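# Move the glass beaker from the door bench to the window bench

## Task

Pick the beaker up from the drying rack on the shelved bench by the door. Set it upright, opening facing up, on the work surface of the shelved bench by the window. The task fails if the beaker reaches the floor. It also fails if the beaker breaks: it is glass, so any drop beyond a few centimetres or any hard knock will shatter it. It fails if the robot topples or is left leaning. At the end the gripper must release the beaker and the robot must move away. The beaker has to stay in place on its own, without the robot holding it.

## Robot and tools

ROBOT. LinearBot: a base that can drive in any direction, with a column about 1.75 m tall. A carriage rides up and down the column; lift_m sets its height, from 0 to 1 m. The carriage carries two identical arms, each with six joints and a two-finger gripper. The arm bases are about 0.57 m + lift_m above the floor, and parts of the carriage reach roughly 0.15 m lower. A hand can reach 0.78 m from its shoulder, but only about 0.38 m below the arm base. A hand is about 0.16 m long and 0.1 m wide, or 0.14 m with the fingers open. Parked arm joints 1-6 are 0, 0.05, 0.05, 1.45, 0, 0. With both arms parked, the robot measures about 0.95 m across and 0.7 m front to back. Cameras: carriage_camera is fixed, faces forward and is tilted about 20 degrees down. left_wrist_camera and right_wrist_camera look out beyond their fingertips. The carriage camera and the parked fingertips sit up to about 0.45 m above the arm bases.

FRAMES. Base frame: origin on the floor below the base centre; x forward, y left, z up. left_hand and right_hand are reported in this frame, each at the point between its finger pads. quat_wxyz rotates the base axes into the hand axes. The hand z axis runs along the fingers, and the fingers open along the hand y axis. A hand pointing straight up with joints 1, 5 and 6 at 0 reads (1,0,0,0). The odometry frame is the base frame as it was when the scene began. base_odometry counts wheel rotation, so wheel slip shows up as travel. Heading is positive to the left, within -3.142 to 3.142.

execute_actions(actions, cameras). actions is a list holding one action, or none to just read the state and images. An action may contain base, joints, or both; their motions start together and may finish at different times. No action runs longer than 15 s.
- base holds exactly one relative move, measured from where the base last reported itself. translate_m: metres along x, forward positive, -2 to 2. strafe_m: metres sideways, left positive, -2 to 2. rotate_rad: radians of turn in place, counter-clockwise (left) positive, -6.3 to 6.3.
- joints is one object keyed by joint name, covering both arms. Every value is an absolute target, not an offset.
- lift_m: 0 to 1 m, tolerance ±0.004.
- joint1_rad (left_ or right_): -2.617 to 3.054, ±0.02. Swings the arm about a vertical axis; 0 is forward, positive is left.
- joint2_rad: 0 to 3.141, ±0.055. Shoulder: 0 puts the upper arm level pointing back, 1.57 vertical, 3.14 level pointing forward.
- joint3_rad: 0 to 3.141, ±0.055. Elbow: 0 is folded, 3.14 is straight.
- joint4_rad: -1.57 to 1.57, ±0.04. Wrist pitch; 0 keeps the hand in line with the forearm, positive lifts the fingertips.
- joint5_rad: -1.57 to 1.57, ±0.02. Wrist yaw; positive swings the fingertips right, the opposite sense to joint1.
- joint6_rad: -2.094 to 2.094, ±0.02. Roll about the finger axis; positive is clockwise as seen from the forearm.
- gripper_m: 0 to 0.093 m, the gap between the pads, ±0.004.
Joints 1-3 move at up to 1.8 rad/s, joints 4-6 at up to 2.7 rad/s, and the lift at 0.3 m/s. A joint or base left out of an action may keep pushing toward its previous target, and the status lines will not show it. An unknown key or an out-of-range value rejects the whole call, and nothing moves. cameras is a list drawn from carriage_camera, left_wrist_camera, right_wrist_camera and all. Leaving it out, null or ["all"] gives all cameras; [] gives none. Images are taken at the end of the call, in the order given by the pictures line.

wait(seconds, 0 to 10): sends no new command and returns the same state and images. zoom_image(camera, region [x0,y0,x1,y1] in pixels, origin top-left, at most 504x504): enlarges part of that camera's latest full image. read_manual(section="licences"): returns licence text only. finished_scene(scene, 1 or 2): ends the current scene for good once the robot holds its last command, and reports success. Replying with no tool call ends everything. While you are composing a reply, the robot keeps holding its last command.

RESULTS. base_status and joint_status report how each motion ended:
- done: reached the target. For the base this means the wheels turned the commanded amount, even if they slipped.
- off_target: came to rest away from the target and may still be pushing.
- contact_stop or time_out: the target was dropped and the joint or base holds where it stopped.
- "joint command not followed" (often with a cause: line): a self-collision check blocked that arm's joint targets. Its gripper target still runs. Each blocked joint shows not_followed, and those targets may be retried with every later action.
If a result reports a stop, the remaining execute_actions, wait and finished_scene calls in the same reply are skipped. on_its_own lists uncommanded behaviour; there, "held at" means the target being held, not the actual position.

motor_effort gives percent of maximum, positive toward higher joint values, with the peak over the last action in brackets. Each motor has a fixed bias of a few points plus up to half the reading, and there is noise on top. Lift effort rises with load. If lift effort keeps dropping as the carriage descends, a hand or its load is resting on something. drive_wheels shows the busiest wheel; ignore its sign. If it reads higher at rest than after a free move, the base is still pressing on something. ARM HIT means an arm struck the robot itself hard.

MOTOR HEAT. A stretched-out arm heats up quickly, even empty, and a held load heats motors too. MOTOR HOT appears at 75 °C. At 90 °C an OVER-TEMPERATURE FAULT halts that arm for 10 s; the 90 °C limit is then off for 5 minutes before it can trigger again. At 100 °C the arm and its gripper go limp and drop until they cool. Keys affected by a heat stop read limit_stop_at_motor_heat; send those targets again.

HAZARDS.
- The wheel motors are weak (2 N m), so even a light push triggers contact_stop.
- The base also stops if an arm joint is forced several degrees out of place. Arms are not monitored during turns, and often not when the same action moves an arm. After arm contact the base may coast up to about 0.3 m. Stops can come late or not at all.
- After a blocked drive, reverse about 0.2 m along the path (or undo the turn), and do it again if something is still pressed. If that retreat itself stops for no reason, repeat it.
- The base can slip under a table edge that the column then strikes; backing into such an edge can tip the robot. A move of a millimetre or two may fall short yet report done.
- Arms and grippers have no contact stop: a blocked arm keeps pushing and snaps to its target once freed.
- Hand readings drift, more at long reach. A level hand sags 10-17 cm under 1 kg, and a fully straight arm may not lift 1 kg. A gripper holding something usually reads off_target; its grip is about 45-60 N per pad.
- The self-check does not cover a gripper, its fingers or its wrist camera against the other arm, or an arm against the column, carriage or base. If an arm is blocked, first move only that arm away, then move the other arm in a later call. Never let the arms strike or press on each other hard.
- Tipping: the robot tips most easily with the carriage high, arms extended, a load in hand, while pulling, or when a drive halts abruptly. About 1.5 kg in each of two forward-reaching hands can topple it. A lean shows only in the images.
- Loose objects may be nudged now and then. Handle the glass beaker gently: no drops, slams or hard knocks.

CALIBRATION. Each camera has K, distortion D, T_world_to_cam (base frame to camera) and pos_world, in OpenCV conventions. They carry small errors, and wrist camera poses also inherit errors from the joint readings.

Each tool is called after "Emit:" in YAML: its name, and indented under it one key for each argument.

## Session

Emit:
execute_actions:
  actions: []

Scene clock: 0.00 s.
base_odometry: x=+0.000 y=+0.000 heading=+0.000 (m, m, rad; odometry frame)
base_status: not commanded
joint_positions: lift_m=+0.302 left_joint1_rad=-0.014 left_joint2_rad=+0.037 left_joint3_rad=+0.045 left_joint4_rad=+1.434 left_joint5_rad=+0.019 left_joint6_rad=+0.024 left_gripper_m=+0.095 right_joint1_rad=+0.014 right_joint2_rad=+0.016 right_joint3_rad=+0.029 right_joint4_rad=+1.465 right_joint5_rad=+0.025 right_joint6_rad=+0.000 right_gripper_m=+0.095
joint_status: not commanded
motor_effort: lift_m=+22 drive_wheels=+2 (%)
left_hand: x=+0.2993 y=+0.3244 z=+1.2738 quat_wxyz=(+0.998, +0.011, +0.064, +0.004) (m; base frame)
right_hand: x=+0.2900 y=-0.3322 z=+1.2704 quat_wxyz=(+0.999, +0.012, +0.046, +0.006) (m; base frame)
pictures: carriage_camera, left_wrist_camera, right_wrist_camera
Images, in order (width x height): carriage_camera 504x504, left_wrist_camera 504x504, right_wrist_camera 504x504.

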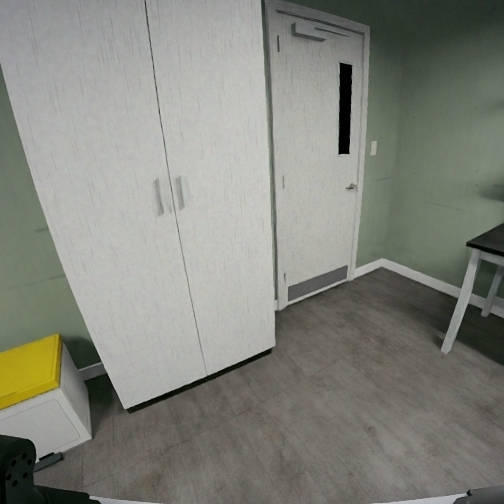

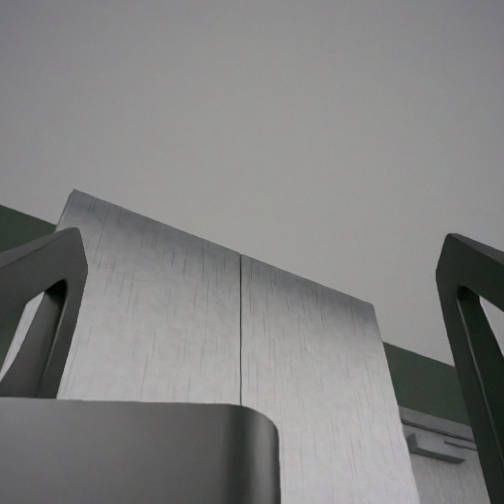

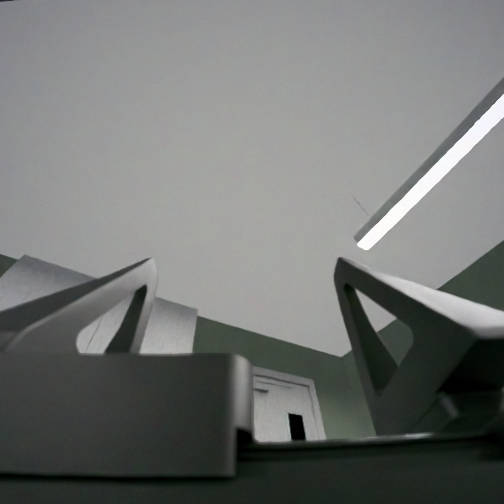

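Emit:
execute_actions:
  actions:
    - {"base":{"rotate_rad":-1.1}}
  cameras: ["carriage_camera"]

Scene clock: 4.37 s.
base_odometry: x=+0.000 y=+0.000 heading=-1.098 (m, m, rad; odometry frame)
base_status: done
joint_positions: lift_m=+0.302 left_joint1_rad=-0.014 left_joint2_rad=+0.037 left_joint3_rad=+0.045 left_joint4_rad=+1.434 left_joint5_rad=+0.019 left_joint6_rad=+0.024 left_gripper_m=+0.095 right_joint1_rad=+0.014 right_joint2_rad=+0.016 right_joint3_rad=+0.029 right_joint4_rad=+1.465 right_joint5_rad=+0.025 right_joint6_rad=+0.000 right_gripper_m=+0.095
joint_status: not commanded
motor_effort: lift_m=+22(23) drive_wheels=+19(42) (%)
left_hand: x=+0.2993 y=+0.3244 z=+1.2738 quat_wxyz=(+0.998, +0.011, +0.064, +0.004) (m; base frame)
right_hand: x=+0.2900 y=-0.3322 z=+1.2704 quat_wxyz=(+0.999, +0.012, +0.046, +0.006) (m; base frame)
pictures: carriage_camera
Images, in order (width x height): carriage_camera 504x504.

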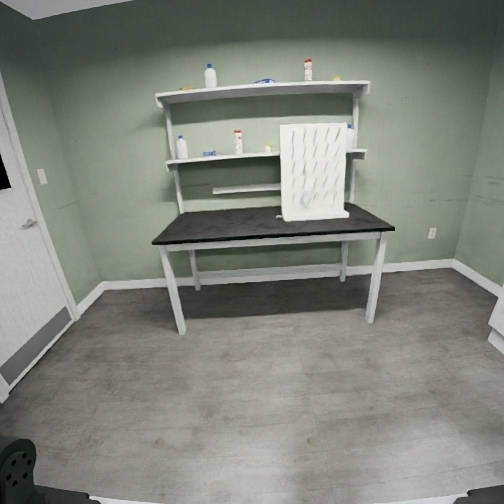

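Emit:
execute_actions:
  actions:
    - {"base":{"translate_m":0.9}}
  cameras: ["carriage_camera"]

Scene clock: 10.00 s.
base_odometry: x=+0.408 y=-0.802 heading=-1.099 (m, m, rad; odometry frame)
base_status: done
joint_positions: lift_m=+0.302 left_joint1_rad=-0.014 left_joint2_rad=+0.037 left_joint3_rad=+0.045 left_joint4_rad=+1.434 left_joint5_rad=+0.019 left_joint6_rad=+0.024 left_gripper_m=+0.095 right_joint1_rad=+0.014 right_joint2_rad=+0.016 right_joint3_rad=+0.029 right_joint4_rad=+1.465 right_joint5_rad=+0.025 right_joint6_rad=+0.000 right_gripper_m=+0.095
joint_status: not commanded
motor_effort: lift_m=+22(22) drive_wheels=-12(48) (%)
left_hand: x=+0.2991 y=+0.3244 z=+1.2738 quat_wxyz=(+0.998, +0.011, +0.064, +0.004) (m; base frame)
right_hand: x=+0.2900 y=-0.3322 z=+1.2704 quat_wxyz=(+0.999, +0.012, +0.046, +0.006) (m; base frame)
pictures: carriage_camera
Images, in order (width x height): carriage_camera 504x504.

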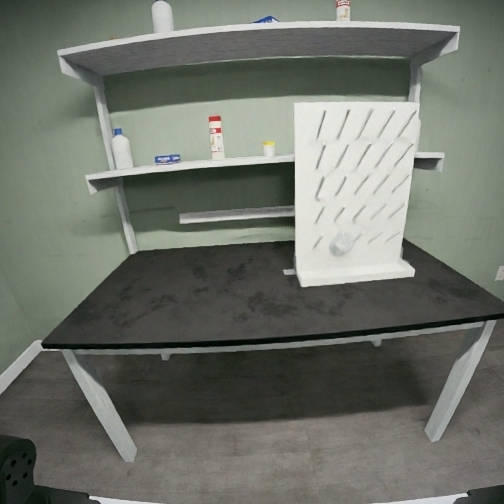

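Emit:
execute_actions:
  actions:
    - {"base":{"translate_m":0.3},"joints":{"lift_m":0.05,"right_joint1_rad":-0.4,"right_joint2_rad":2.4,"right_joint3_rad":2.4,"right_joint4_rad":0,"right_joint5_rad":-1.57}}
  cameras: ["carriage_camera","right_wrist_camera"]

Scene clock: 27.87 s.
base_odometry: x=+0.536 y=-1.054 heading=-1.104 (m, m, rad; odometry frame)
base_status: translate_m contact_stop (by the wheels' count: +0.282 of +0.300)
joint_positions: lift_m=+0.049 left_joint1_rad=-0.014 left_joint2_rad=+0.038 left_joint3_rad=+0.044 left_joint4_rad=+1.429 left_joint5_rad=+0.019 left_joint6_rad=+0.024 left_gripper_m=+0.095 right_joint1_rad=-0.428 right_joint2_rad=+2.254 right_joint3_rad=+2.348 right_joint4_rad=-0.234 right_joint5_rad=-1.563 right_joint6_rad=-0.124 right_gripper_m=+0.095
joint_status: right_joint1_rad off_target (ended at -0.428, target -0.400); right_joint2_rad off_target (ended at +2.254, target +2.400); right_joint4_rad off_target (ended at -0.234, target +0.000); the others done
joint sent to its limit — the command would take right_joint5_rad past its lower limit, so that joint was sent only as far as its limit.
motor_effort: lift_m=+27(28) drive_wheels=+62(101) (%)
left_hand: x=+0.3009 y=+0.3244 z=+1.0210 quat_wxyz=(+0.998, +0.011, +0.067, +0.004) (m; base frame)
right_hand: x=+0.7929 y=-0.3791 z=+0.9827 quat_wxyz=(+0.593, -0.375, +0.600, +0.385) (m; base frame)
pictures: carriage_camera, right_wrist_camera
camera_calibration (this result's frames):
carriage_camera: T_world_to_cam=[[0.0275995, -0.997061, -0.0714668, 0.0587489], [-0.399013, 0.0545628, -0.91532, 0.995866], [0.91653, 0.0537785, -0.396335, 0.244404], [0, 0, 0, 1]] pos_world=[0.171739, -0.00890465, 1.0126]
right_wrist_camera: T_world_to_cam=[[0.893412, -0.449066, 0.0124831, -0.899374], [-0.229268, -0.479671, -0.846966, 0.846202], [0.386331, 0.753827, -0.5315, 0.625128], [0, 0, 0, 1]] pos_world=[0.756012, -0.469218, 1.06019]
Images, in order (width x height): carriage_camera 504x504, right_wrist_camera 504x504.

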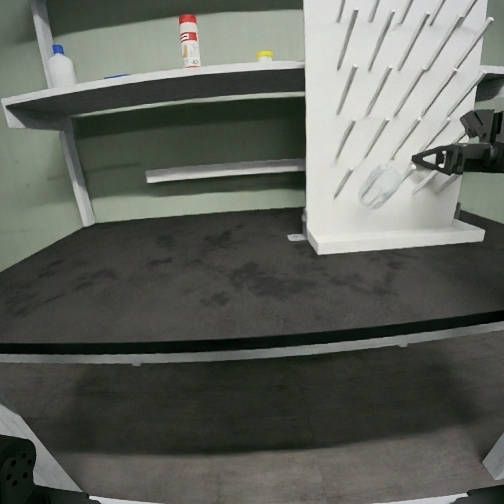

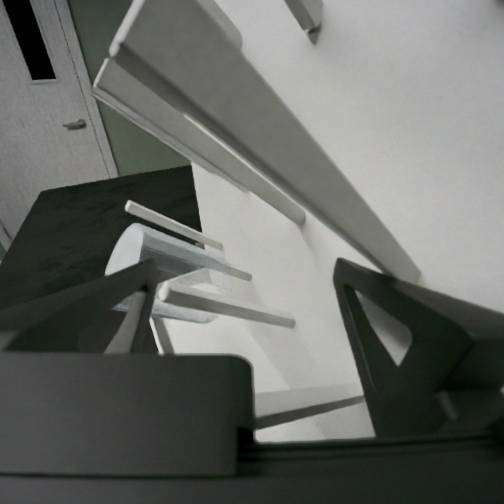

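Emit:
execute_actions:
  actions:
    - {"base":{"translate_m":-0.22}}
  cameras: []

Emit:
execute_actions:
  actions:
    - {"base":{"strafe_m":-0.3},"joints":{"right_joint1_rad":0,"right_joint6_rad":-0.8}}
  cameras: ["carriage_camera","right_wrist_camera"]

Scene clock: 32.70 s.
base_odometry: x=+0.481 y=-0.945 heading=-1.105 (m, m, rad; odometry frame)
base_status: translate_m contact_stop (by the wheels' count: -0.121 of -0.220)
joint_positions: lift_m=+0.050 left_joint1_rad=-0.014 left_joint2_rad=+0.038 left_joint3_rad=+0.044 left_joint4_rad=+1.434 left_joint5_rad=+0.019 left_joint6_rad=+0.024 left_gripper_m=+0.095 right_joint1_rad=-0.427 right_joint2_rad=+2.381 right_joint3_rad=+2.406 right_joint4_rad=+0.102 right_joint5_rad=-1.383 right_joint6_rad=-0.040 right_gripper_m=+0.095
joint_status: not commanded
on_its_own: right_joint2_rad moved +0.127 to your old target +2.400
motor_effort: lift_m=+23(27) drive_wheels=+14(32) (%)
left_hand: x=+0.2998 y=+0.3244 z=+1.0216 quat_wxyz=(+0.998, +0.011, +0.065, +0.004) (m; base frame)
right_hand: x=+0.8466 y=-0.4062 z=+0.9678 quat_wxyz=(+0.660, -0.372, +0.591, +0.276) (m; base frame)
pictures: none
No camera images: the call's "cameras" was empty. Leave "cameras" out to get every camera's image.

not run: a stop came earlier in this reply.

Emit:
execute_actions:
  actions:
    - {"base":{"strafe_m":-0.12}}
  cameras: ["carriage_camera","right_wrist_camera"]

Emit:
execute_actions:
  actions:
    - {"base":{"translate_m":-0.15}}
  cameras: ["carriage_camera","right_wrist_camera"]

Scene clock: 36.87 s.
base_odometry: x=+0.373 y=-0.999 heading=-1.105 (m, m, rad; odometry frame)
base_status: done
joint_positions: lift_m=+0.050 left_joint1_rad=-0.014 left_joint2_rad=+0.038 left_joint3_rad=+0.044 left_joint4_rad=+1.434 left_joint5_rad=+0.019 left_joint6_rad=+0.024 left_gripper_m=+0.095 right_joint1_rad=-0.403 right_joint2_rad=+2.389 right_joint3_rad=+2.406 right_joint4_rad=+0.011 right_joint5_rad=-1.554 right_joint6_rad=-0.008 right_gripper_m=+0.095
joint_status: not commanded
on_its_own: right_joint1_rad moved +0.024 to your old target -0.400; right_joint4_rad moved -0.091 to your old target +0.000
motor_effort: lift_m=+22(22) drive_wheels=-5(28) (%)
left_hand: x=+0.2998 y=+0.3244 z=+1.0216 quat_wxyz=(+0.998, +0.011, +0.065, +0.004) (m; base frame)
right_hand: x=+0.8252 y=-0.3792 z=+0.9532 quat_wxyz=(+0.600, -0.396, +0.586, +0.374) (m; base frame)
pictures: carriage_camera, right_wrist_camera
camera_calibration (this result's frames):
carriage_camera: T_world_to_cam=[[0.0275995, -0.997061, -0.0714668, 0.0587844], [-0.399013, 0.0545628, -0.91532, 0.99632], [0.91653, 0.0537785, -0.396335, 0.244601], [0, 0, 0, 1]] pos_world=[0.171739, -0.00890465, 1.0131]
right_wrist_camera: T_world_to_cam=[[0.898511, -0.433939, 0.0661423, -0.97754], [-0.179426, -0.500602, -0.846879, 0.779479], [0.400604, 0.749062, -0.527657, 0.579778], [0, 0, 0, 1]] pos_world=[0.785928, -0.468273, 1.0307]
Images, in order (width x height): carriage_camera 504x504, right_wrist_camera 504x504.

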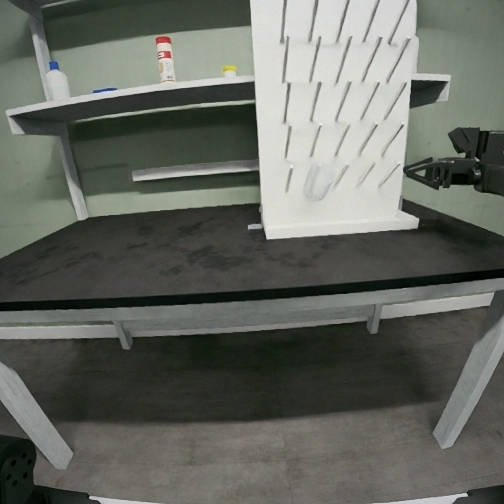

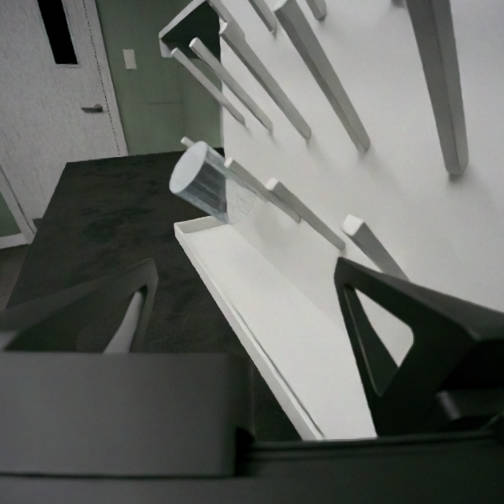

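Scene clock: 38.77 s.
base_odometry: x=+0.306 y=-0.865 heading=-1.105 (m, m, rad; odometry frame)
base_status: done
joint_positions: lift_m=+0.050 left_joint1_rad=-0.014 left_joint2_rad=+0.038 left_joint3_rad=+0.044 left_joint4_rad=+1.433 left_joint5_rad=+0.019 left_joint6_rad=+0.024 left_gripper_m=+0.095 right_joint1_rad=-0.403 right_joint2_rad=+2.391 right_joint3_rad=+2.406 right_joint4_rad=+0.007 right_joint5_rad=-1.556 right_joint6_rad=-0.008 right_gripper_m=+0.095
joint_status: not commanded
motor_effort: lift_m=+22(23) drive_wheels=-5(30) (%)
left_hand: x=+0.3001 y=+0.3244 z=+1.0216 quat_wxyz=(+0.998, +0.011, +0.066, +0.004) (m; base frame)
right_hand: x=+0.8253 y=-0.3792 z=+0.9519 quat_wxyz=(+0.599, -0.394, +0.587, +0.376) (m; base frame)
pictures: carriage_camera, right_wrist_camera
camera_calibration (this result's frames):
carriage_camera: T_world_to_cam=[[0.0275995, -0.997061, -0.0714668, 0.0587844], [-0.399013, 0.0545628, -0.91532, 0.99632], [0.91653, 0.0537785, -0.396335, 0.244601], [0, 0, 0, 1]] pos_world=[0.171739, -0.00890465, 1.0131]
right_wrist_camera: T_world_to_cam=[[0.899693, -0.432373, 0.0600594, -0.972195], [-0.183243, -0.498956, -0.847033, 0.782315], [0.396201, 0.751064, -0.528136, 0.583936], [0, 0, 0, 1]] pos_world=[0.786674, -0.468583, 1.02943]
Images, in order (width x height): carriage_camera 504x504, right_wrist_camera 504x504.

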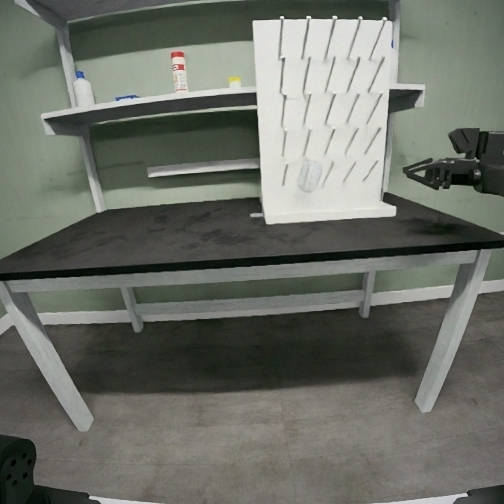

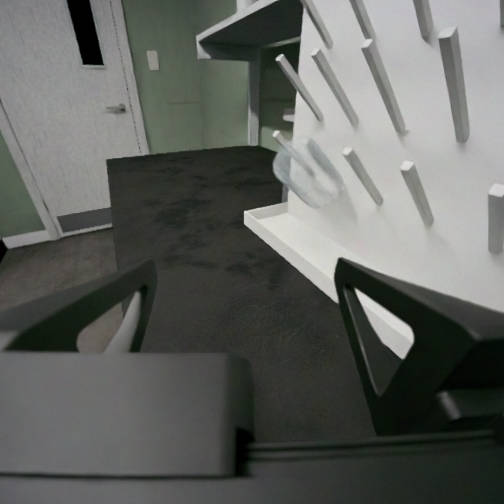

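Emit:
execute_actions:
  actions:
    - {"base":{"strafe_m":-0.45},"joints":{"right_joint1_rad":0,"right_joint2_rad":0.05,"right_joint3_rad":0.05,"right_joint4_rad":1.45,"right_joint5_rad":0,"right_joint6_rad":0,"left_joint2_rad":2.4,"left_joint3_rad":2.4,"left_joint4_rad":0,"left_joint5_rad":0.8,"left_joint6_rad":0.6}}
  cameras: ["carriage_camera","left_wrist_camera"]

Scene clock: 51.93 s.
base_odometry: x=-0.097 y=-1.067 heading=-1.106 (m, m, rad; odometry frame)
base_status: done
joint_positions: lift_m=+0.050 left_joint1_rad=-0.014 left_joint2_rad=+2.408 left_joint3_rad=+2.370 left_joint4_rad=-0.007 left_joint5_rad=+0.792 left_joint6_rad=+0.592 left_gripper_m=+0.095 right_joint1_rad=+0.008 right_joint2_rad=+0.063 right_joint3_rad=+0.067 right_joint4_rad=+1.457 right_joint5_rad=-0.005 right_joint6_rad=-0.006 right_gripper_m=+0.095
joint_status: all done
motor_effort: lift_m=+22(22) drive_wheels=-7(43) (%)
left_hand: x=+0.9230 y=+0.1966 z=+0.9248 quat_wxyz=(+0.690, +0.453, +0.557, -0.086) (m; base frame)
right_hand: x=+0.2952 y=-0.3271 z=+1.0282 quat_wxyz=(+0.998, -0.003, +0.055, +0.001) (m; base frame)
pictures: carriage_camera, left_wrist_camera
camera_calibration (this result's frames):
carriage_camera: T_world_to_cam=[[0.0275995, -0.997061, -0.0714668, 0.0587843], [-0.399013, 0.0545628, -0.91532, 0.99632], [0.91653, 0.0537785, -0.396335, 0.2446], [0, 0, 0, 1]] pos_world=[0.171739, -0.00890465, 1.0131]
left_wrist_camera: T_world_to_cam=[[-0.618341, -0.589404, -0.519863, 1.16828], [-0.130609, 0.729348, -0.67156, 0.60145], [0.774981, -0.347354, -0.527968, -0.0356494], [0, 0, 0, 1]] pos_world=[0.828576, 0.237537, 0.992432]
Images, in order (width x height): carriage_camera 504x504, left_wrist_camera 504x504.

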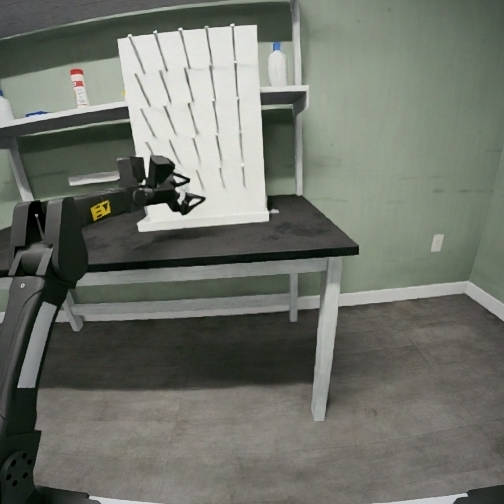

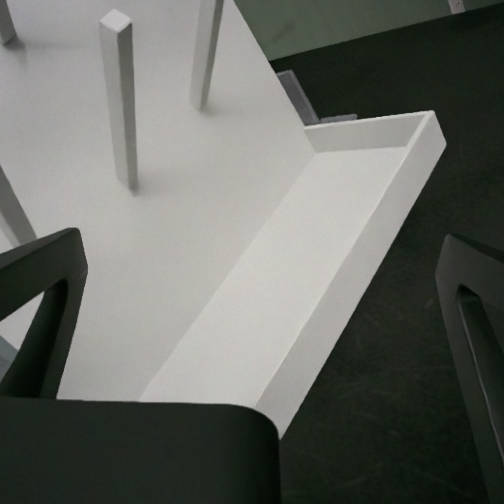

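Emit:
execute_actions:
  actions:
    - {"base":{"strafe_m":0.1},"joints":{"lift_m":0.09}}
  cameras: ["carriage_camera","left_wrist_camera"]

Scene clock: 55.60 s.
base_odometry: x=-0.007 y=-1.022 heading=-1.106 (m, m, rad; odometry frame)
base_status: done
joint_positions: lift_m=+0.090 left_joint1_rad=-0.013 left_joint2_rad=+2.405 left_joint3_rad=+2.381 left_joint4_rad=-0.005 left_joint5_rad=+0.793 left_joint6_rad=+0.593 left_gripper_m=+0.095 right_joint1_rad=+0.008 right_joint2_rad=+0.063 right_joint3_rad=+0.067 right_joint4_rad=+1.455 right_joint5_rad=-0.003 right_joint6_rad=-0.006 right_gripper_m=+0.095
joint_status: all done
motor_effort: lift_m=+22(28) drive_wheels=+6(39) (%)
left_hand: x=+0.9219 y=+0.1974 z=+0.9718 quat_wxyz=(+0.695, +0.454, +0.551, -0.082) (m; base frame)
right_hand: x=+0.2957 y=-0.3274 z=+1.0682 quat_wxyz=(+0.998, -0.002, +0.056, +0.001) (m; base frame)
pictures: carriage_camera, left_wrist_camera
camera_calibration (this result's frames):
carriage_camera: T_world_to_cam=[[0.0275995, -0.997061, -0.0714668, 0.0616448], [-0.399013, 0.0545628, -0.91532, 1.03296], [0.91653, 0.0537785, -0.396335, 0.260464], [0, 0, 0, 1]] pos_world=[0.171739, -0.00890465, 1.05312]
left_wrist_camera: T_world_to_cam=[[-0.609794, -0.589402, -0.529865, 1.19442], [-0.119643, 0.729344, -0.673605, 0.624186], [0.783478, -0.347365, -0.515267, -0.0298638], [0, 0, 0, 1]] pos_world=[0.826424, 0.238371, 1.03795]
Images, in order (width x height): carriage_camera 504x504, left_wrist_camera 504x504.

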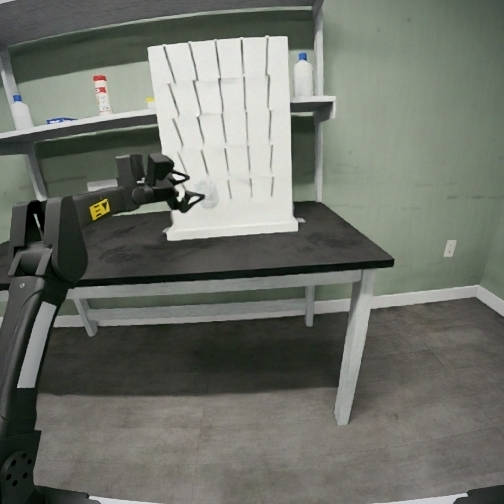

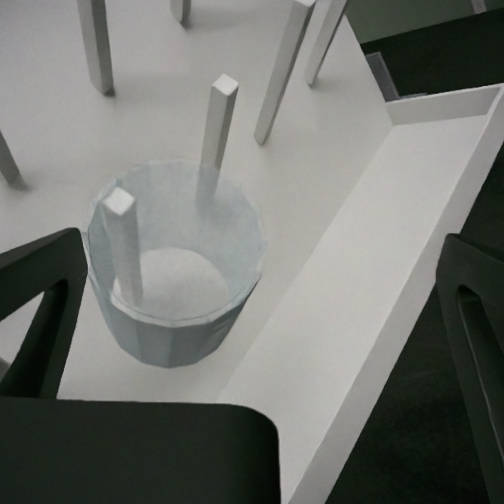

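Emit:
execute_actions:
  actions:
    - {"base":{"translate_m":0.07},"joints":{"lift_m":0.1}}
  cameras: ["carriage_camera","left_wrist_camera"]

Scene clock: 59.50 s.
base_odometry: x=+0.024 y=-1.085 heading=-1.107 (m, m, rad; odometry frame)
base_status: done
joint_positions: lift_m=+0.100 left_joint1_rad=-0.013 left_joint2_rad=+2.403 left_joint3_rad=+2.381 left_joint4_rad=-0.007 left_joint5_rad=+0.795 left_joint6_rad=+0.593 left_gripper_m=+0.095 right_joint1_rad=+0.008 right_joint2_rad=+0.063 right_joint3_rad=+0.067 right_joint4_rad=+1.454 right_joint5_rad=-0.003 right_joint6_rad=-0.006 right_gripper_m=+0.095
joint_status: all done
motor_effort: lift_m=+22(30) drive_wheels=-9(36) (%)
left_hand: x=+0.9213 y=+0.1973 z=+0.9826 quat_wxyz=(+0.695, +0.455, +0.551, -0.082) (m; base frame)
right_hand: x=+0.2958 y=-0.3275 z=+1.0782 quat_wxyz=(+0.998, -0.002, +0.056, +0.001) (m; base frame)
pictures: carriage_camera, left_wrist_camera
camera_calibration (this result's frames):
carriage_camera: T_world_to_cam=[[0.0275995, -0.997061, -0.0714668, 0.0623575], [-0.399013, 0.0545628, -0.91532, 1.04208], [0.91653, 0.0537785, -0.396335, 0.264416], [0, 0, 0, 1]] pos_world=[0.171739, -0.00890465, 1.06309]
left_wrist_camera: T_world_to_cam=[[-0.610529, -0.588575, -0.529938, 1.20026], [-0.118874, 0.729639, -0.673421, 0.630502], [0.783022, -0.348147, -0.515432, -0.0231776], [0, 0, 0, 1]] pos_world=[0.825892, 0.238335, 1.04871]
Images, in order (width x height): carriage_camera 504x504, left_wrist_camera 504x504.

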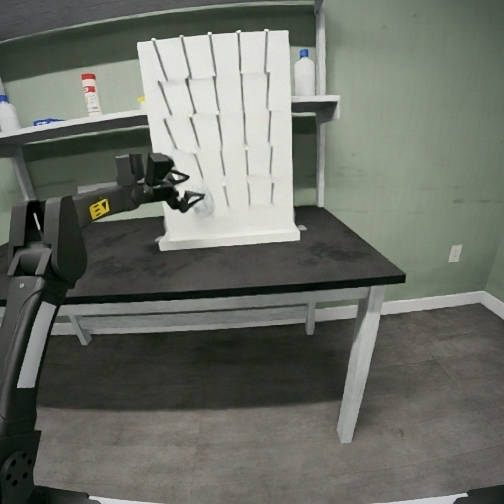

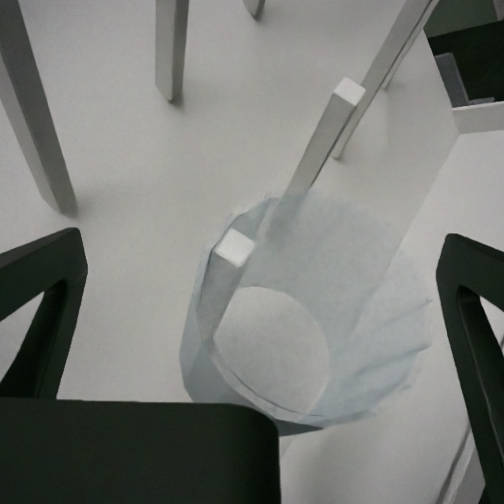

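Strafe right a bit and lower slightly.

Emit:
execute_actions:
  actions:
    - {"base":{"strafe_m":-0.04},"joints":{"lift_m":0.085}}
  cameras: ["carriage_camera","left_wrist_camera"]

Scene clock: 62.47 s.
base_odometry: x=-0.012 y=-1.103 heading=-1.106 (m, m, rad; odometry frame)
base_status: done
joint_positions: lift_m=+0.085 left_joint1_rad=-0.014 left_joint2_rad=+2.403 left_joint3_rad=+2.381 left_joint4_rad=+0.000 left_joint5_rad=+0.797 left_joint6_rad=+0.600 left_gripper_m=+0.095 right_joint1_rad=+0.008 right_joint2_rad=+0.062 right_joint3_rad=+0.067 right_joint4_rad=+1.454 right_joint5_rad=-0.003 right_joint6_rad=-0.006 right_gripper_m=+0.095
joint_status: all done
motor_effort: lift_m=+21(23) drive_wheels=-4(33) (%)
left_hand: x=+0.9209 y=+0.1963 z=+0.9695 quat_wxyz=(+0.697, +0.458, +0.546, -0.079) (m; base frame)
right_hand: x=+0.2956 y=-0.3275 z=+1.0633 quat_wxyz=(+0.998, -0.002, +0.056, +0.001) (m; base frame)
pictures: carriage_camera, left_wrist_camera
camera_calibration (this result's frames):
carriage_camera: T_world_to_cam=[[0.0275995, -0.997061, -0.0714668, 0.0612962], [-0.399013, 0.0545628, -0.91532, 1.02849], [0.91653, 0.0537785, -0.396335, 0.25853], [0, 0, 0, 1]] pos_world=[0.171739, -0.00890465, 1.04824]
left_wrist_camera: T_world_to_cam=[[-0.605298, -0.584045, -0.540837, 1.19733], [-0.107635, 0.733259, -0.671376, 0.609283], [0.788688, -0.34817, -0.506705, -0.0436118], [0, 0, 0, 1]] pos_world=[0.824718, 0.237347, 1.03452]
Images, in order (width x height): carriage_camera 504x504, left_wrist_camera 504x504.

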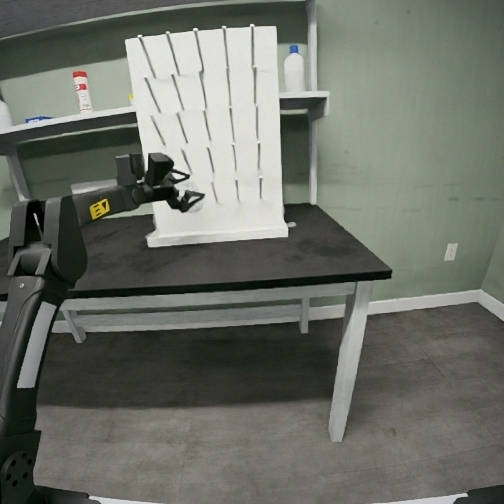

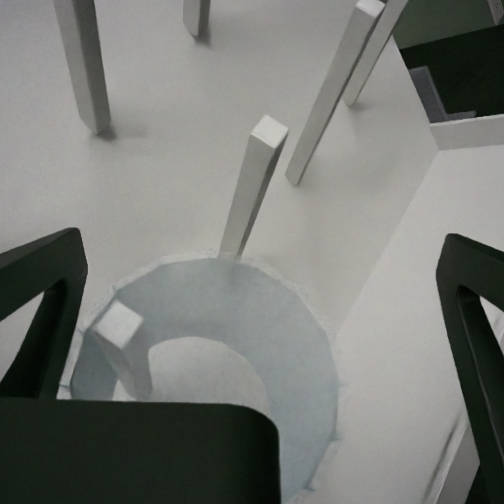

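Emit:
execute_actions:
  actions:
    - {"joints":{"left_gripper_m":0.0}}
  cameras: []

Emit:
execute_actions:
  actions:
    - {"base":{"translate_m":-0.12},"joints":{"lift_m":0.2}}
  cameras: ["carriage_camera","left_wrist_camera"]

Scene clock: 67.03 s.
base_odometry: x=-0.012 y=-1.103 heading=-1.106 (m, m, rad; odometry frame)
base_status: not commanded
joint_positions: lift_m=+0.085 left_joint1_rad=-0.007 left_joint2_rad=+2.396 left_joint3_rad=+2.393 left_joint4_rad=+0.006 left_joint5_rad=+0.790 left_joint6_rad=+0.602 left_gripper_m=+0.001 right_joint1_rad=+0.008 right_joint2_rad=+0.062 right_joint3_rad=+0.067 right_joint4_rad=+1.454 right_joint5_rad=-0.003 right_joint6_rad=-0.006 right_gripper_m=+0.095
joint_status: all done
motor_effort: lift_m=+21(21) drive_wheels=-4(4) (%)
left_hand: x=+0.9204 y=+0.2019 z=+0.9804 quat_wxyz=(+0.705, +0.455, +0.540, -0.068) (m; base frame)
right_hand: x=+0.2956 y=-0.3275 z=+1.0633 quat_wxyz=(+0.998, -0.002, +0.056, +0.001) (m; base frame)
pictures: none
No camera images: the call's "cameras" was empty. Leave "cameras" out to get every camera's image.

Scene clock: 68.80 s.
base_odometry: x=-0.066 y=-0.996 heading=-1.106 (m, m, rad; odometry frame)
base_status: done
joint_positions: lift_m=+0.200 left_joint1_rad=-0.007 left_joint2_rad=+2.408 left_joint3_rad=+2.393 left_joint4_rad=-0.004 left_joint5_rad=+0.793 left_joint6_rad=+0.602 left_gripper_m=+0.001 right_joint1_rad=+0.008 right_joint2_rad=+0.062 right_joint3_rad=+0.067 right_joint4_rad=+1.452 right_joint5_rad=-0.002 right_joint6_rad=-0.006 right_gripper_m=+0.095
joint_status: all done
motor_effort: lift_m=+23(28) drive_wheels=-4(35) (%)
left_hand: x=+0.9228 y=+0.2013 z=+1.0855 quat_wxyz=(+0.698, +0.455, +0.547, -0.074) (m; base frame)
right_hand: x=+0.2960 y=-0.3276 z=+1.1781 quat_wxyz=(+0.998, -0.002, +0.057, +0.001) (m; base frame)
pictures: carriage_camera, left_wrist_camera
camera_calibration (this result's frames):
carriage_camera: T_world_to_cam=[[0.0275995, -0.997061, -0.0714668, 0.0695002], [-0.399013, 0.0545628, -0.91532, 1.13357], [0.91653, 0.0537785, -0.396335, 0.304028], [0, 0, 0, 1]] pos_world=[0.171739, -0.00890465, 1.16304]
left_wrist_camera: T_world_to_cam=[[-0.596997, -0.589852, -0.543754, 1.26081], [-0.112918, 0.732827, -0.67098, 0.688303], [0.794257, -0.339174, -0.504101, 0.00562236], [0, 0, 0, 1]] pos_world=[0.825958, 0.241192, 1.15024]
Images, in order (width x height): carriage_camera 504x504, left_wrist_camera 504x504.

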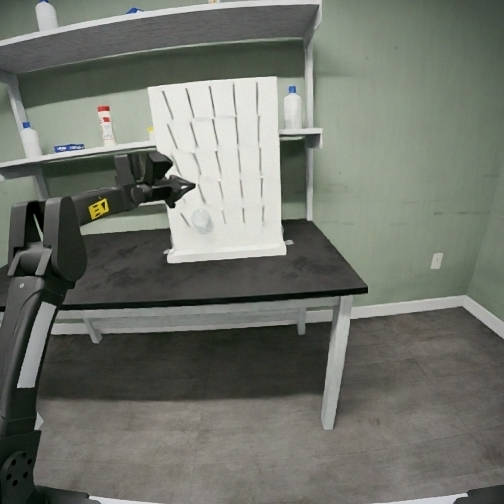

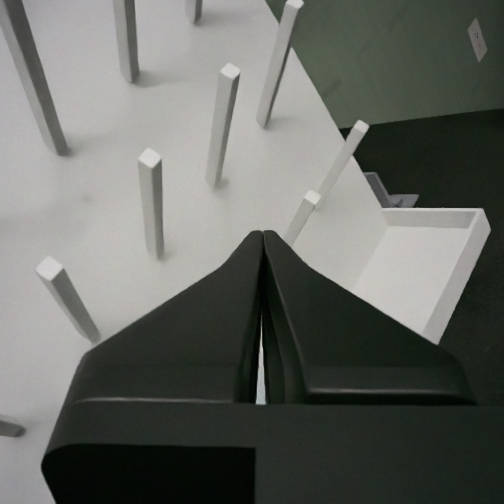

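Emit:
execute_actions:
  actions:
    - {"joints":{"lift_m":0.04,"left_gripper_m":0.093}}
  cameras: []

Emit:
execute_actions:
  actions:
    - {"base":{"translate_m":0.15}}
  cameras: ["carriage_camera","left_wrist_camera"]

Scene clock: 73.23 s.
base_odometry: x=-0.066 y=-0.996 heading=-1.106 (m, m, rad; odometry frame)
base_status: not commanded
joint_positions: lift_m=+0.040 left_joint1_rad=-0.007 left_joint2_rad=+2.410 left_joint3_rad=+2.393 left_joint4_rad=-0.012 left_joint5_rad=+0.793 left_joint6_rad=+0.602 left_gripper_m=+0.093 right_joint1_rad=+0.008 right_joint2_rad=+0.062 right_joint3_rad=+0.067 right_joint4_rad=+1.452 right_joint5_rad=-0.002 right_joint6_rad=-0.006 right_gripper_m=+0.095
joint_status: all done
motor_effort: lift_m=+22(22) drive_wheels=-3(4) (%)
left_hand: x=+0.9230 y=+0.2012 z=+0.9232 quat_wxyz=(+0.696, +0.455, +0.550, -0.077) (m; base frame)
right_hand: x=+0.2961 y=-0.3277 z=+1.0182 quat_wxyz=(+0.998, -0.001, +0.057, +0.001) (m; base frame)
pictures: none
No camera images: the call's "cameras" was empty. Leave "cameras" out to get every camera's image.

Scene clock: 75.30 s.
base_odometry: x=-0.008 y=-1.113 heading=-1.108 (m, m, rad; odometry frame)
base_status: translate_m contact_stop (by the wheels' count: +0.131 of +0.150)
joint_positions: lift_m=+0.040 left_joint1_rad=-0.030 left_joint2_rad=+2.367 left_joint3_rad=+2.393 left_joint4_rad=+0.045 left_joint5_rad=+0.867 left_joint6_rad=+0.617 left_gripper_m=+0.093 right_joint1_rad=+0.008 right_joint2_rad=+0.062 right_joint3_rad=+0.067 right_joint4_rad=+1.448 right_joint5_rad=-0.002 right_joint6_rad=-0.006 right_gripper_m=+0.095
joint_status: not commanded
motor_effort: lift_m=+22(22) drive_wheels=+10(36) (%)
left_hand: x=+0.8996 y=+0.1782 z=+0.9605 quat_wxyz=(+0.718, +0.488, +0.489, -0.082) (m; base frame)
right_hand: x=+0.2971 y=-0.3277 z=+1.0180 quat_wxyz=(+0.998, -0.001, +0.059, +0.001) (m; base frame)
pictures: carriage_camera, left_wrist_camera
camera_calibration (this result's frames):
carriage_camera: T_world_to_cam=[[0.0275995, -0.997061, -0.0714668, 0.0580738], [-0.399013, 0.0545628, -0.91532, 0.987219], [0.91653, 0.0537785, -0.396335, 0.24066], [0, 0, 0, 1]] pos_world=[0.171739, -0.00890465, 1.00315]
left_wrist_camera: T_world_to_cam=[[-0.592572, -0.526072, -0.610005, 1.21371], [0.026851, 0.743963, -0.667682, 0.487763], [0.80507, -0.412029, -0.426726, -0.117874], [0, 0, 0, 1]] pos_world=[0.801011, 0.227054, 1.01574]
Images, in order (width x height): carriage_camera 504x504, left_wrist_camera 504x504.

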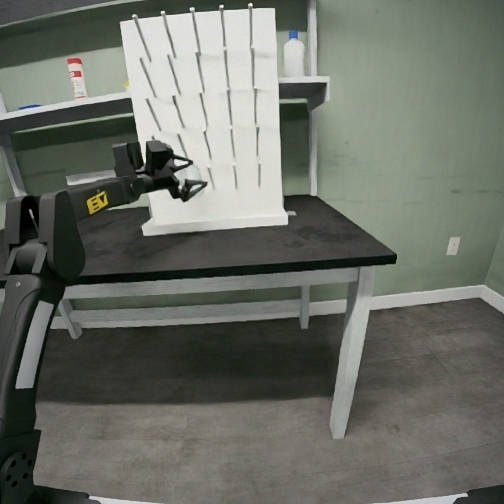

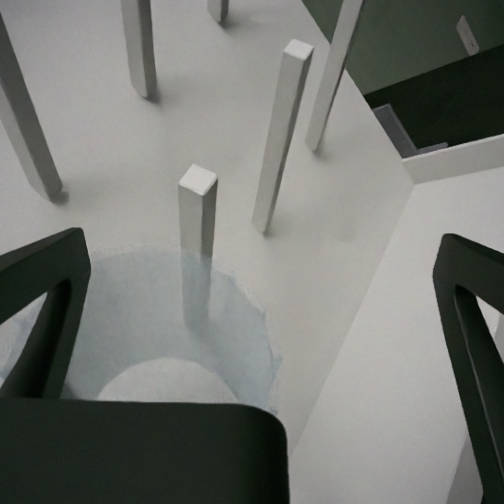

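Emit:
execute_actions:
  actions:
    - {"base":{"translate_m":-0.1}}
  cameras: []

Emit:
execute_actions:
  actions:
    - {"base":{"strafe_m":0.08},"joints":{"lift_m":0.02}}
  cameras: []

Emit:
execute_actions:
  actions:
    - {"base":{"translate_m":0.15}}
  cameras: ["carriage_camera","left_wrist_camera"]

Scene clock: 81.00 s.
base_odometry: x=-0.053 y=-1.023 heading=-1.108 (m, m, rad; odometry frame)
base_status: done
joint_positions: lift_m=+0.040 left_joint1_rad=-0.022 left_joint2_rad=+2.396 left_joint3_rad=+2.393 left_joint4_rad=+0.001 left_joint5_rad=+0.809 left_joint6_rad=+0.609 left_gripper_m=+0.093 right_joint1_rad=+0.008 right_joint2_rad=+0.062 right_joint3_rad=+0.067 right_joint4_rad=+1.448 right_joint5_rad=-0.002 right_joint6_rad=-0.006 right_gripper_m=+0.095
joint_status: not commanded
motor_effort: lift_m=+22(22) drive_wheels=-4(43) (%)
left_hand: x=+0.9159 y=+0.1897 z=+0.9347 quat_wxyz=(+0.702, +0.466, +0.532, -0.078) (m; base frame)
right_hand: x=+0.2971 y=-0.3277 z=+1.0180 quat_wxyz=(+0.998, -0.001, +0.059, +0.001) (m; base frame)
pictures: none
No camera images: the call's "cameras" was empty. Leave "cameras" out to get every camera's image.

Scene clock: 82.50 s.
base_odometry: x=+0.019 y=-0.987 heading=-1.108 (m, m, rad; odometry frame)
base_status: done
joint_positions: lift_m=+0.020 left_joint1_rad=-0.016 left_joint2_rad=+2.410 left_joint3_rad=+2.393 left_joint4_rad=-0.008 left_joint5_rad=+0.806 left_joint6_rad=+0.609 left_gripper_m=+0.093 right_joint1_rad=+0.008 right_joint2_rad=+0.062 right_joint3_rad=+0.067 right_joint4_rad=+1.448 right_joint5_rad=-0.001 right_joint6_rad=-0.006 right_gripper_m=+0.095
joint_status: all done
motor_effort: lift_m=+22(21) drive_wheels=-6(30) (%)
left_hand: x=+0.9202 y=+0.1934 z=+0.9037 quat_wxyz=(+0.696, +0.463, +0.542, -0.081) (m; base frame)
right_hand: x=+0.2970 y=-0.3278 z=+0.9981 quat_wxyz=(+0.998, -0.001, +0.059, +0.001) (m; base frame)
pictures: none
No camera images: the call's "cameras" was empty. Leave "cameras" out to get every camera's image.

Scene clock: 84.40 s.
base_odometry: x=+0.087 y=-1.121 heading=-1.106 (m, m, rad; odometry frame)
base_status: translate_m contact_stop (by the wheels' count: +0.150 of +0.150)
joint_positions: lift_m=+0.020 left_joint1_rad=-0.019 left_joint2_rad=+2.410 left_joint3_rad=+2.393 left_joint4_rad=-0.107 left_joint5_rad=+0.863 left_joint6_rad=+0.607 left_gripper_m=+0.093 right_joint1_rad=+0.008 right_joint2_rad=+0.062 right_joint3_rad=+0.067 right_joint4_rad=+1.449 right_joint5_rad=-0.001 right_joint6_rad=-0.006 right_gripper_m=+0.095
joint_status: not commanded
motor_effort: lift_m=+21(22) drive_wheels=+3(35) (%)
left_hand: x=+0.9112 y=+0.1855 z=+0.8855 quat_wxyz=(+0.666, +0.473, +0.563, -0.126) (m; base frame)
right_hand: x=+0.2967 y=-0.3278 z=+0.9981 quat_wxyz=(+0.998, -0.001, +0.058, +0.001) (m; base frame)
pictures: carriage_camera, left_wrist_camera
camera_calibration (this result's frames):
carriage_camera: T_world_to_cam=[[0.0275995, -0.997061, -0.0714668, 0.0566467], [-0.399013, 0.0545628, -0.91532, 0.968942], [0.91653, 0.0537785, -0.396335, 0.232746], [0, 0, 0, 1]] pos_world=[0.171739, -0.00890465, 0.983186]
left_wrist_camera: T_world_to_cam=[[-0.69537, -0.536548, -0.478097, 1.15745], [-0.119477, 0.742323, -0.659304, 0.558213], [0.708651, -0.401338, -0.580294, 0.0656527], [0, 0, 0, 1]] pos_world=[0.825021, 0.233, 0.959501]
Images, in order (width x height): carriage_camera 504x504, left_wrist_camera 504x504.

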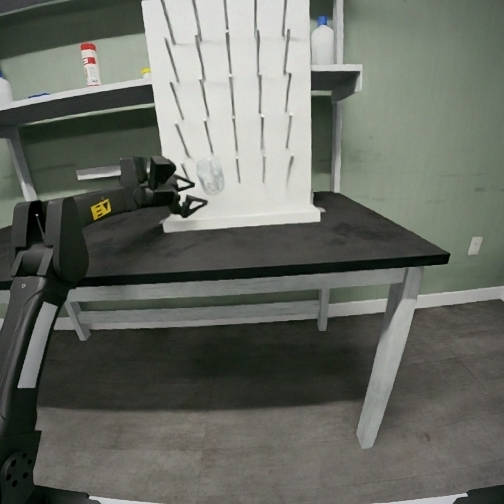

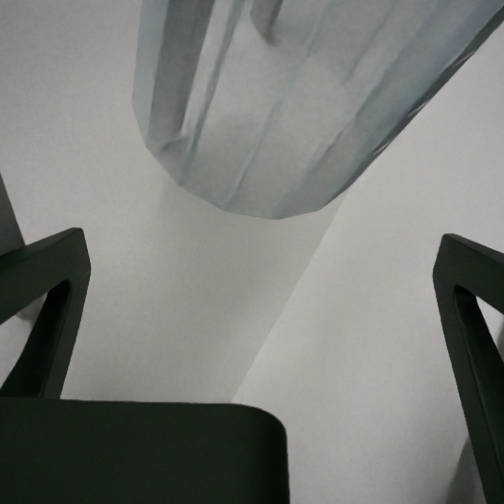

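Emit:
execute_actions:
  actions:
    - {"base":{"translate_m":-0.04},"joints":{"lift_m":0.05}}
  cameras: []

Emit:
execute_actions:
  actions:
    - {"base":{"strafe_m":-0.05}}
  cameras: ["carriage_camera","left_wrist_camera"]

Scene clock: 87.93 s.
base_odometry: x=+0.068 y=-1.085 heading=-1.107 (m, m, rad; odometry frame)
base_status: done
joint_positions: lift_m=+0.050 left_joint1_rad=-0.019 left_joint2_rad=+2.432 left_joint3_rad=+2.386 left_joint4_rad=-0.042 left_joint5_rad=+0.813 left_joint6_rad=+0.597 left_gripper_m=+0.093 right_joint1_rad=+0.008 right_joint2_rad=+0.062 right_joint3_rad=+0.066 right_joint4_rad=+1.449 right_joint5_rad=-0.001 right_joint6_rad=-0.006 right_gripper_m=+0.095
joint_status: all done
motor_effort: lift_m=+24(27) drive_wheels=+11(31) (%)
left_hand: x=+0.9237 y=+0.1905 z=+0.9096 quat_wxyz=(+0.677, +0.460, +0.565, -0.103) (m; base frame)
right_hand: x=+0.2972 y=-0.3278 z=+1.0276 quat_wxyz=(+0.998, -0.001, +0.059, +0.001) (m; base frame)
pictures: none
No camera images: the call's "cameras" was empty. Leave "cameras" out to get every camera's image.

Scene clock: 89.10 s.
base_odometry: x=+0.024 y=-1.108 heading=-1.106 (m, m, rad; odometry frame)
base_status: done
joint_positions: lift_m=+0.050 left_joint1_rad=-0.001 left_joint2_rad=+2.432 left_joint3_rad=+2.386 left_joint4_rad=-0.063 left_joint5_rad=+0.800 left_joint6_rad=+0.595 left_gripper_m=+0.093 right_joint1_rad=+0.008 right_joint2_rad=+0.062 right_joint3_rad=+0.066 right_joint4_rad=+1.449 right_joint5_rad=-0.001 right_joint6_rad=-0.006 right_gripper_m=+0.095
joint_status: not commanded
motor_effort: lift_m=+24(24) drive_wheels=+5(37) (%)
left_hand: x=+0.9274 y=+0.2044 z=+0.9053 quat_wxyz=(+0.673, +0.450, +0.580, -0.097) (m; base frame)
right_hand: x=+0.2972 y=-0.3278 z=+1.0276 quat_wxyz=(+0.998, -0.001, +0.059, +0.001) (m; base frame)
pictures: carriage_camera, left_wrist_camera
camera_calibration (this result's frames):
carriage_camera: T_world_to_cam=[[0.0275995, -0.997061, -0.0714668, 0.0587738], [-0.399013, 0.0545628, -0.91532, 0.996185], [0.91653, 0.0537785, -0.396335, 0.244542], [0, 0, 0, 1]] pos_world=[0.171739, -0.00890465, 1.01295]
left_wrist_camera: T_world_to_cam=[[-0.646243, -0.591926, -0.481657, 1.15734], [-0.17617, 0.729828, -0.660542, 0.615411], [0.742519, -0.342018, -0.575925, 0.0257659], [0, 0, 0, 1]] pos_world=[0.837211, 0.24473, 0.978788]
Images, in order (width x height): carriage_camera 504x504, left_wrist_camera 504x504.

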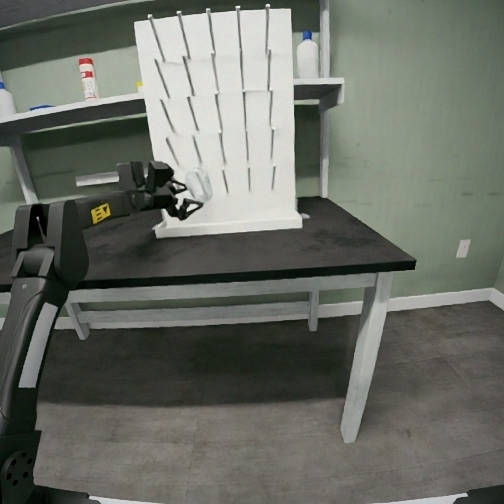

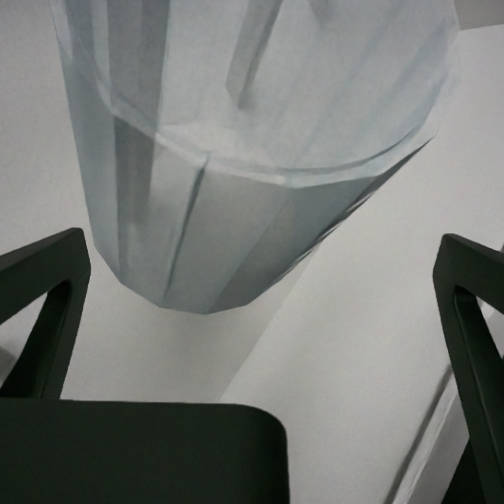

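Emit:
execute_actions:
  actions:
    - {"base":{"strafe_m":-0.03},"joints":{"lift_m":0.08}}
  cameras: ["carriage_camera","left_wrist_camera"]

Scene clock: 92.13 s.
base_odometry: x=+0.000 y=-1.121 heading=-1.104 (m, m, rad; odometry frame)
base_status: strafe_m contact_stop (by the wheels' count: -0.028 of -0.030)
joint_positions: lift_m=+0.080 left_joint1_rad=+0.037 left_joint2_rad=+2.432 left_joint3_rad=+2.369 left_joint4_rad=-0.188 left_joint5_rad=+0.818 left_joint6_rad=+0.587 left_gripper_m=+0.093 right_joint1_rad=+0.008 right_joint2_rad=+0.062 right_joint3_rad=+0.066 right_joint4_rad=+1.449 right_joint5_rad=-0.001 right_joint6_rad=-0.006 right_gripper_m=+0.095
joint_status: all done
motor_effort: lift_m=+25(29) drive_wheels=+6(49) (%)
left_hand: x=+0.9253 y=+0.2267 z=+0.9048 quat_wxyz=(+0.632, +0.432, +0.631, -0.127) (m; base frame)
right_hand: x=+0.2971 y=-0.3278 z=+1.0575 quat_wxyz=(+0.998, -0.001, +0.059, +0.001) (m; base frame)
pictures: carriage_camera, left_wrist_camera
camera_calibration (this result's frames):
carriage_camera: T_world_to_cam=[[0.0275995, -0.997061, -0.0714668, 0.06091], [-0.399013, 0.0545628, -0.91532, 1.02354], [0.91653, 0.0537785, -0.396335, 0.256389], [0, 0, 0, 1]] pos_world=[0.171739, -0.00890465, 1.04284]
left_wrist_camera: T_world_to_cam=[[-0.69745, -0.610238, -0.375731, 1.12458], [-0.286076, 0.717796, -0.634768, 0.679473], [0.657057, -0.335231, -0.675201, 0.202039], [0, 0, 0, 1]] pos_world=[0.845971, 0.266271, 0.990265]
Images, in order (width x height): carriage_camera 504x504, left_wrist_camera 504x504.

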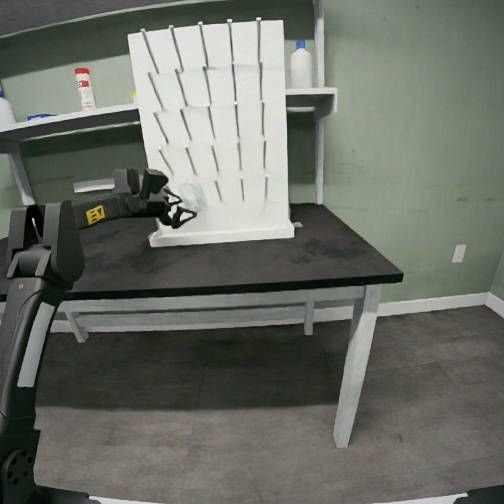

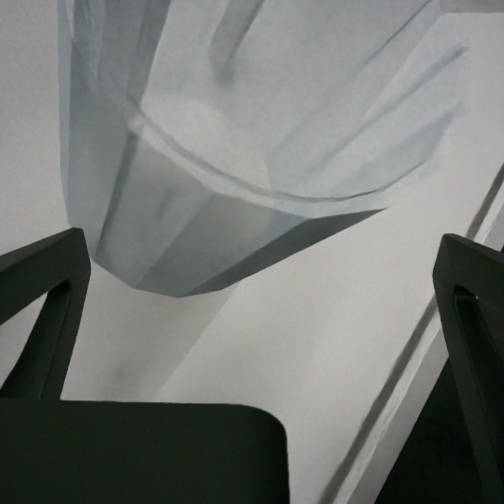

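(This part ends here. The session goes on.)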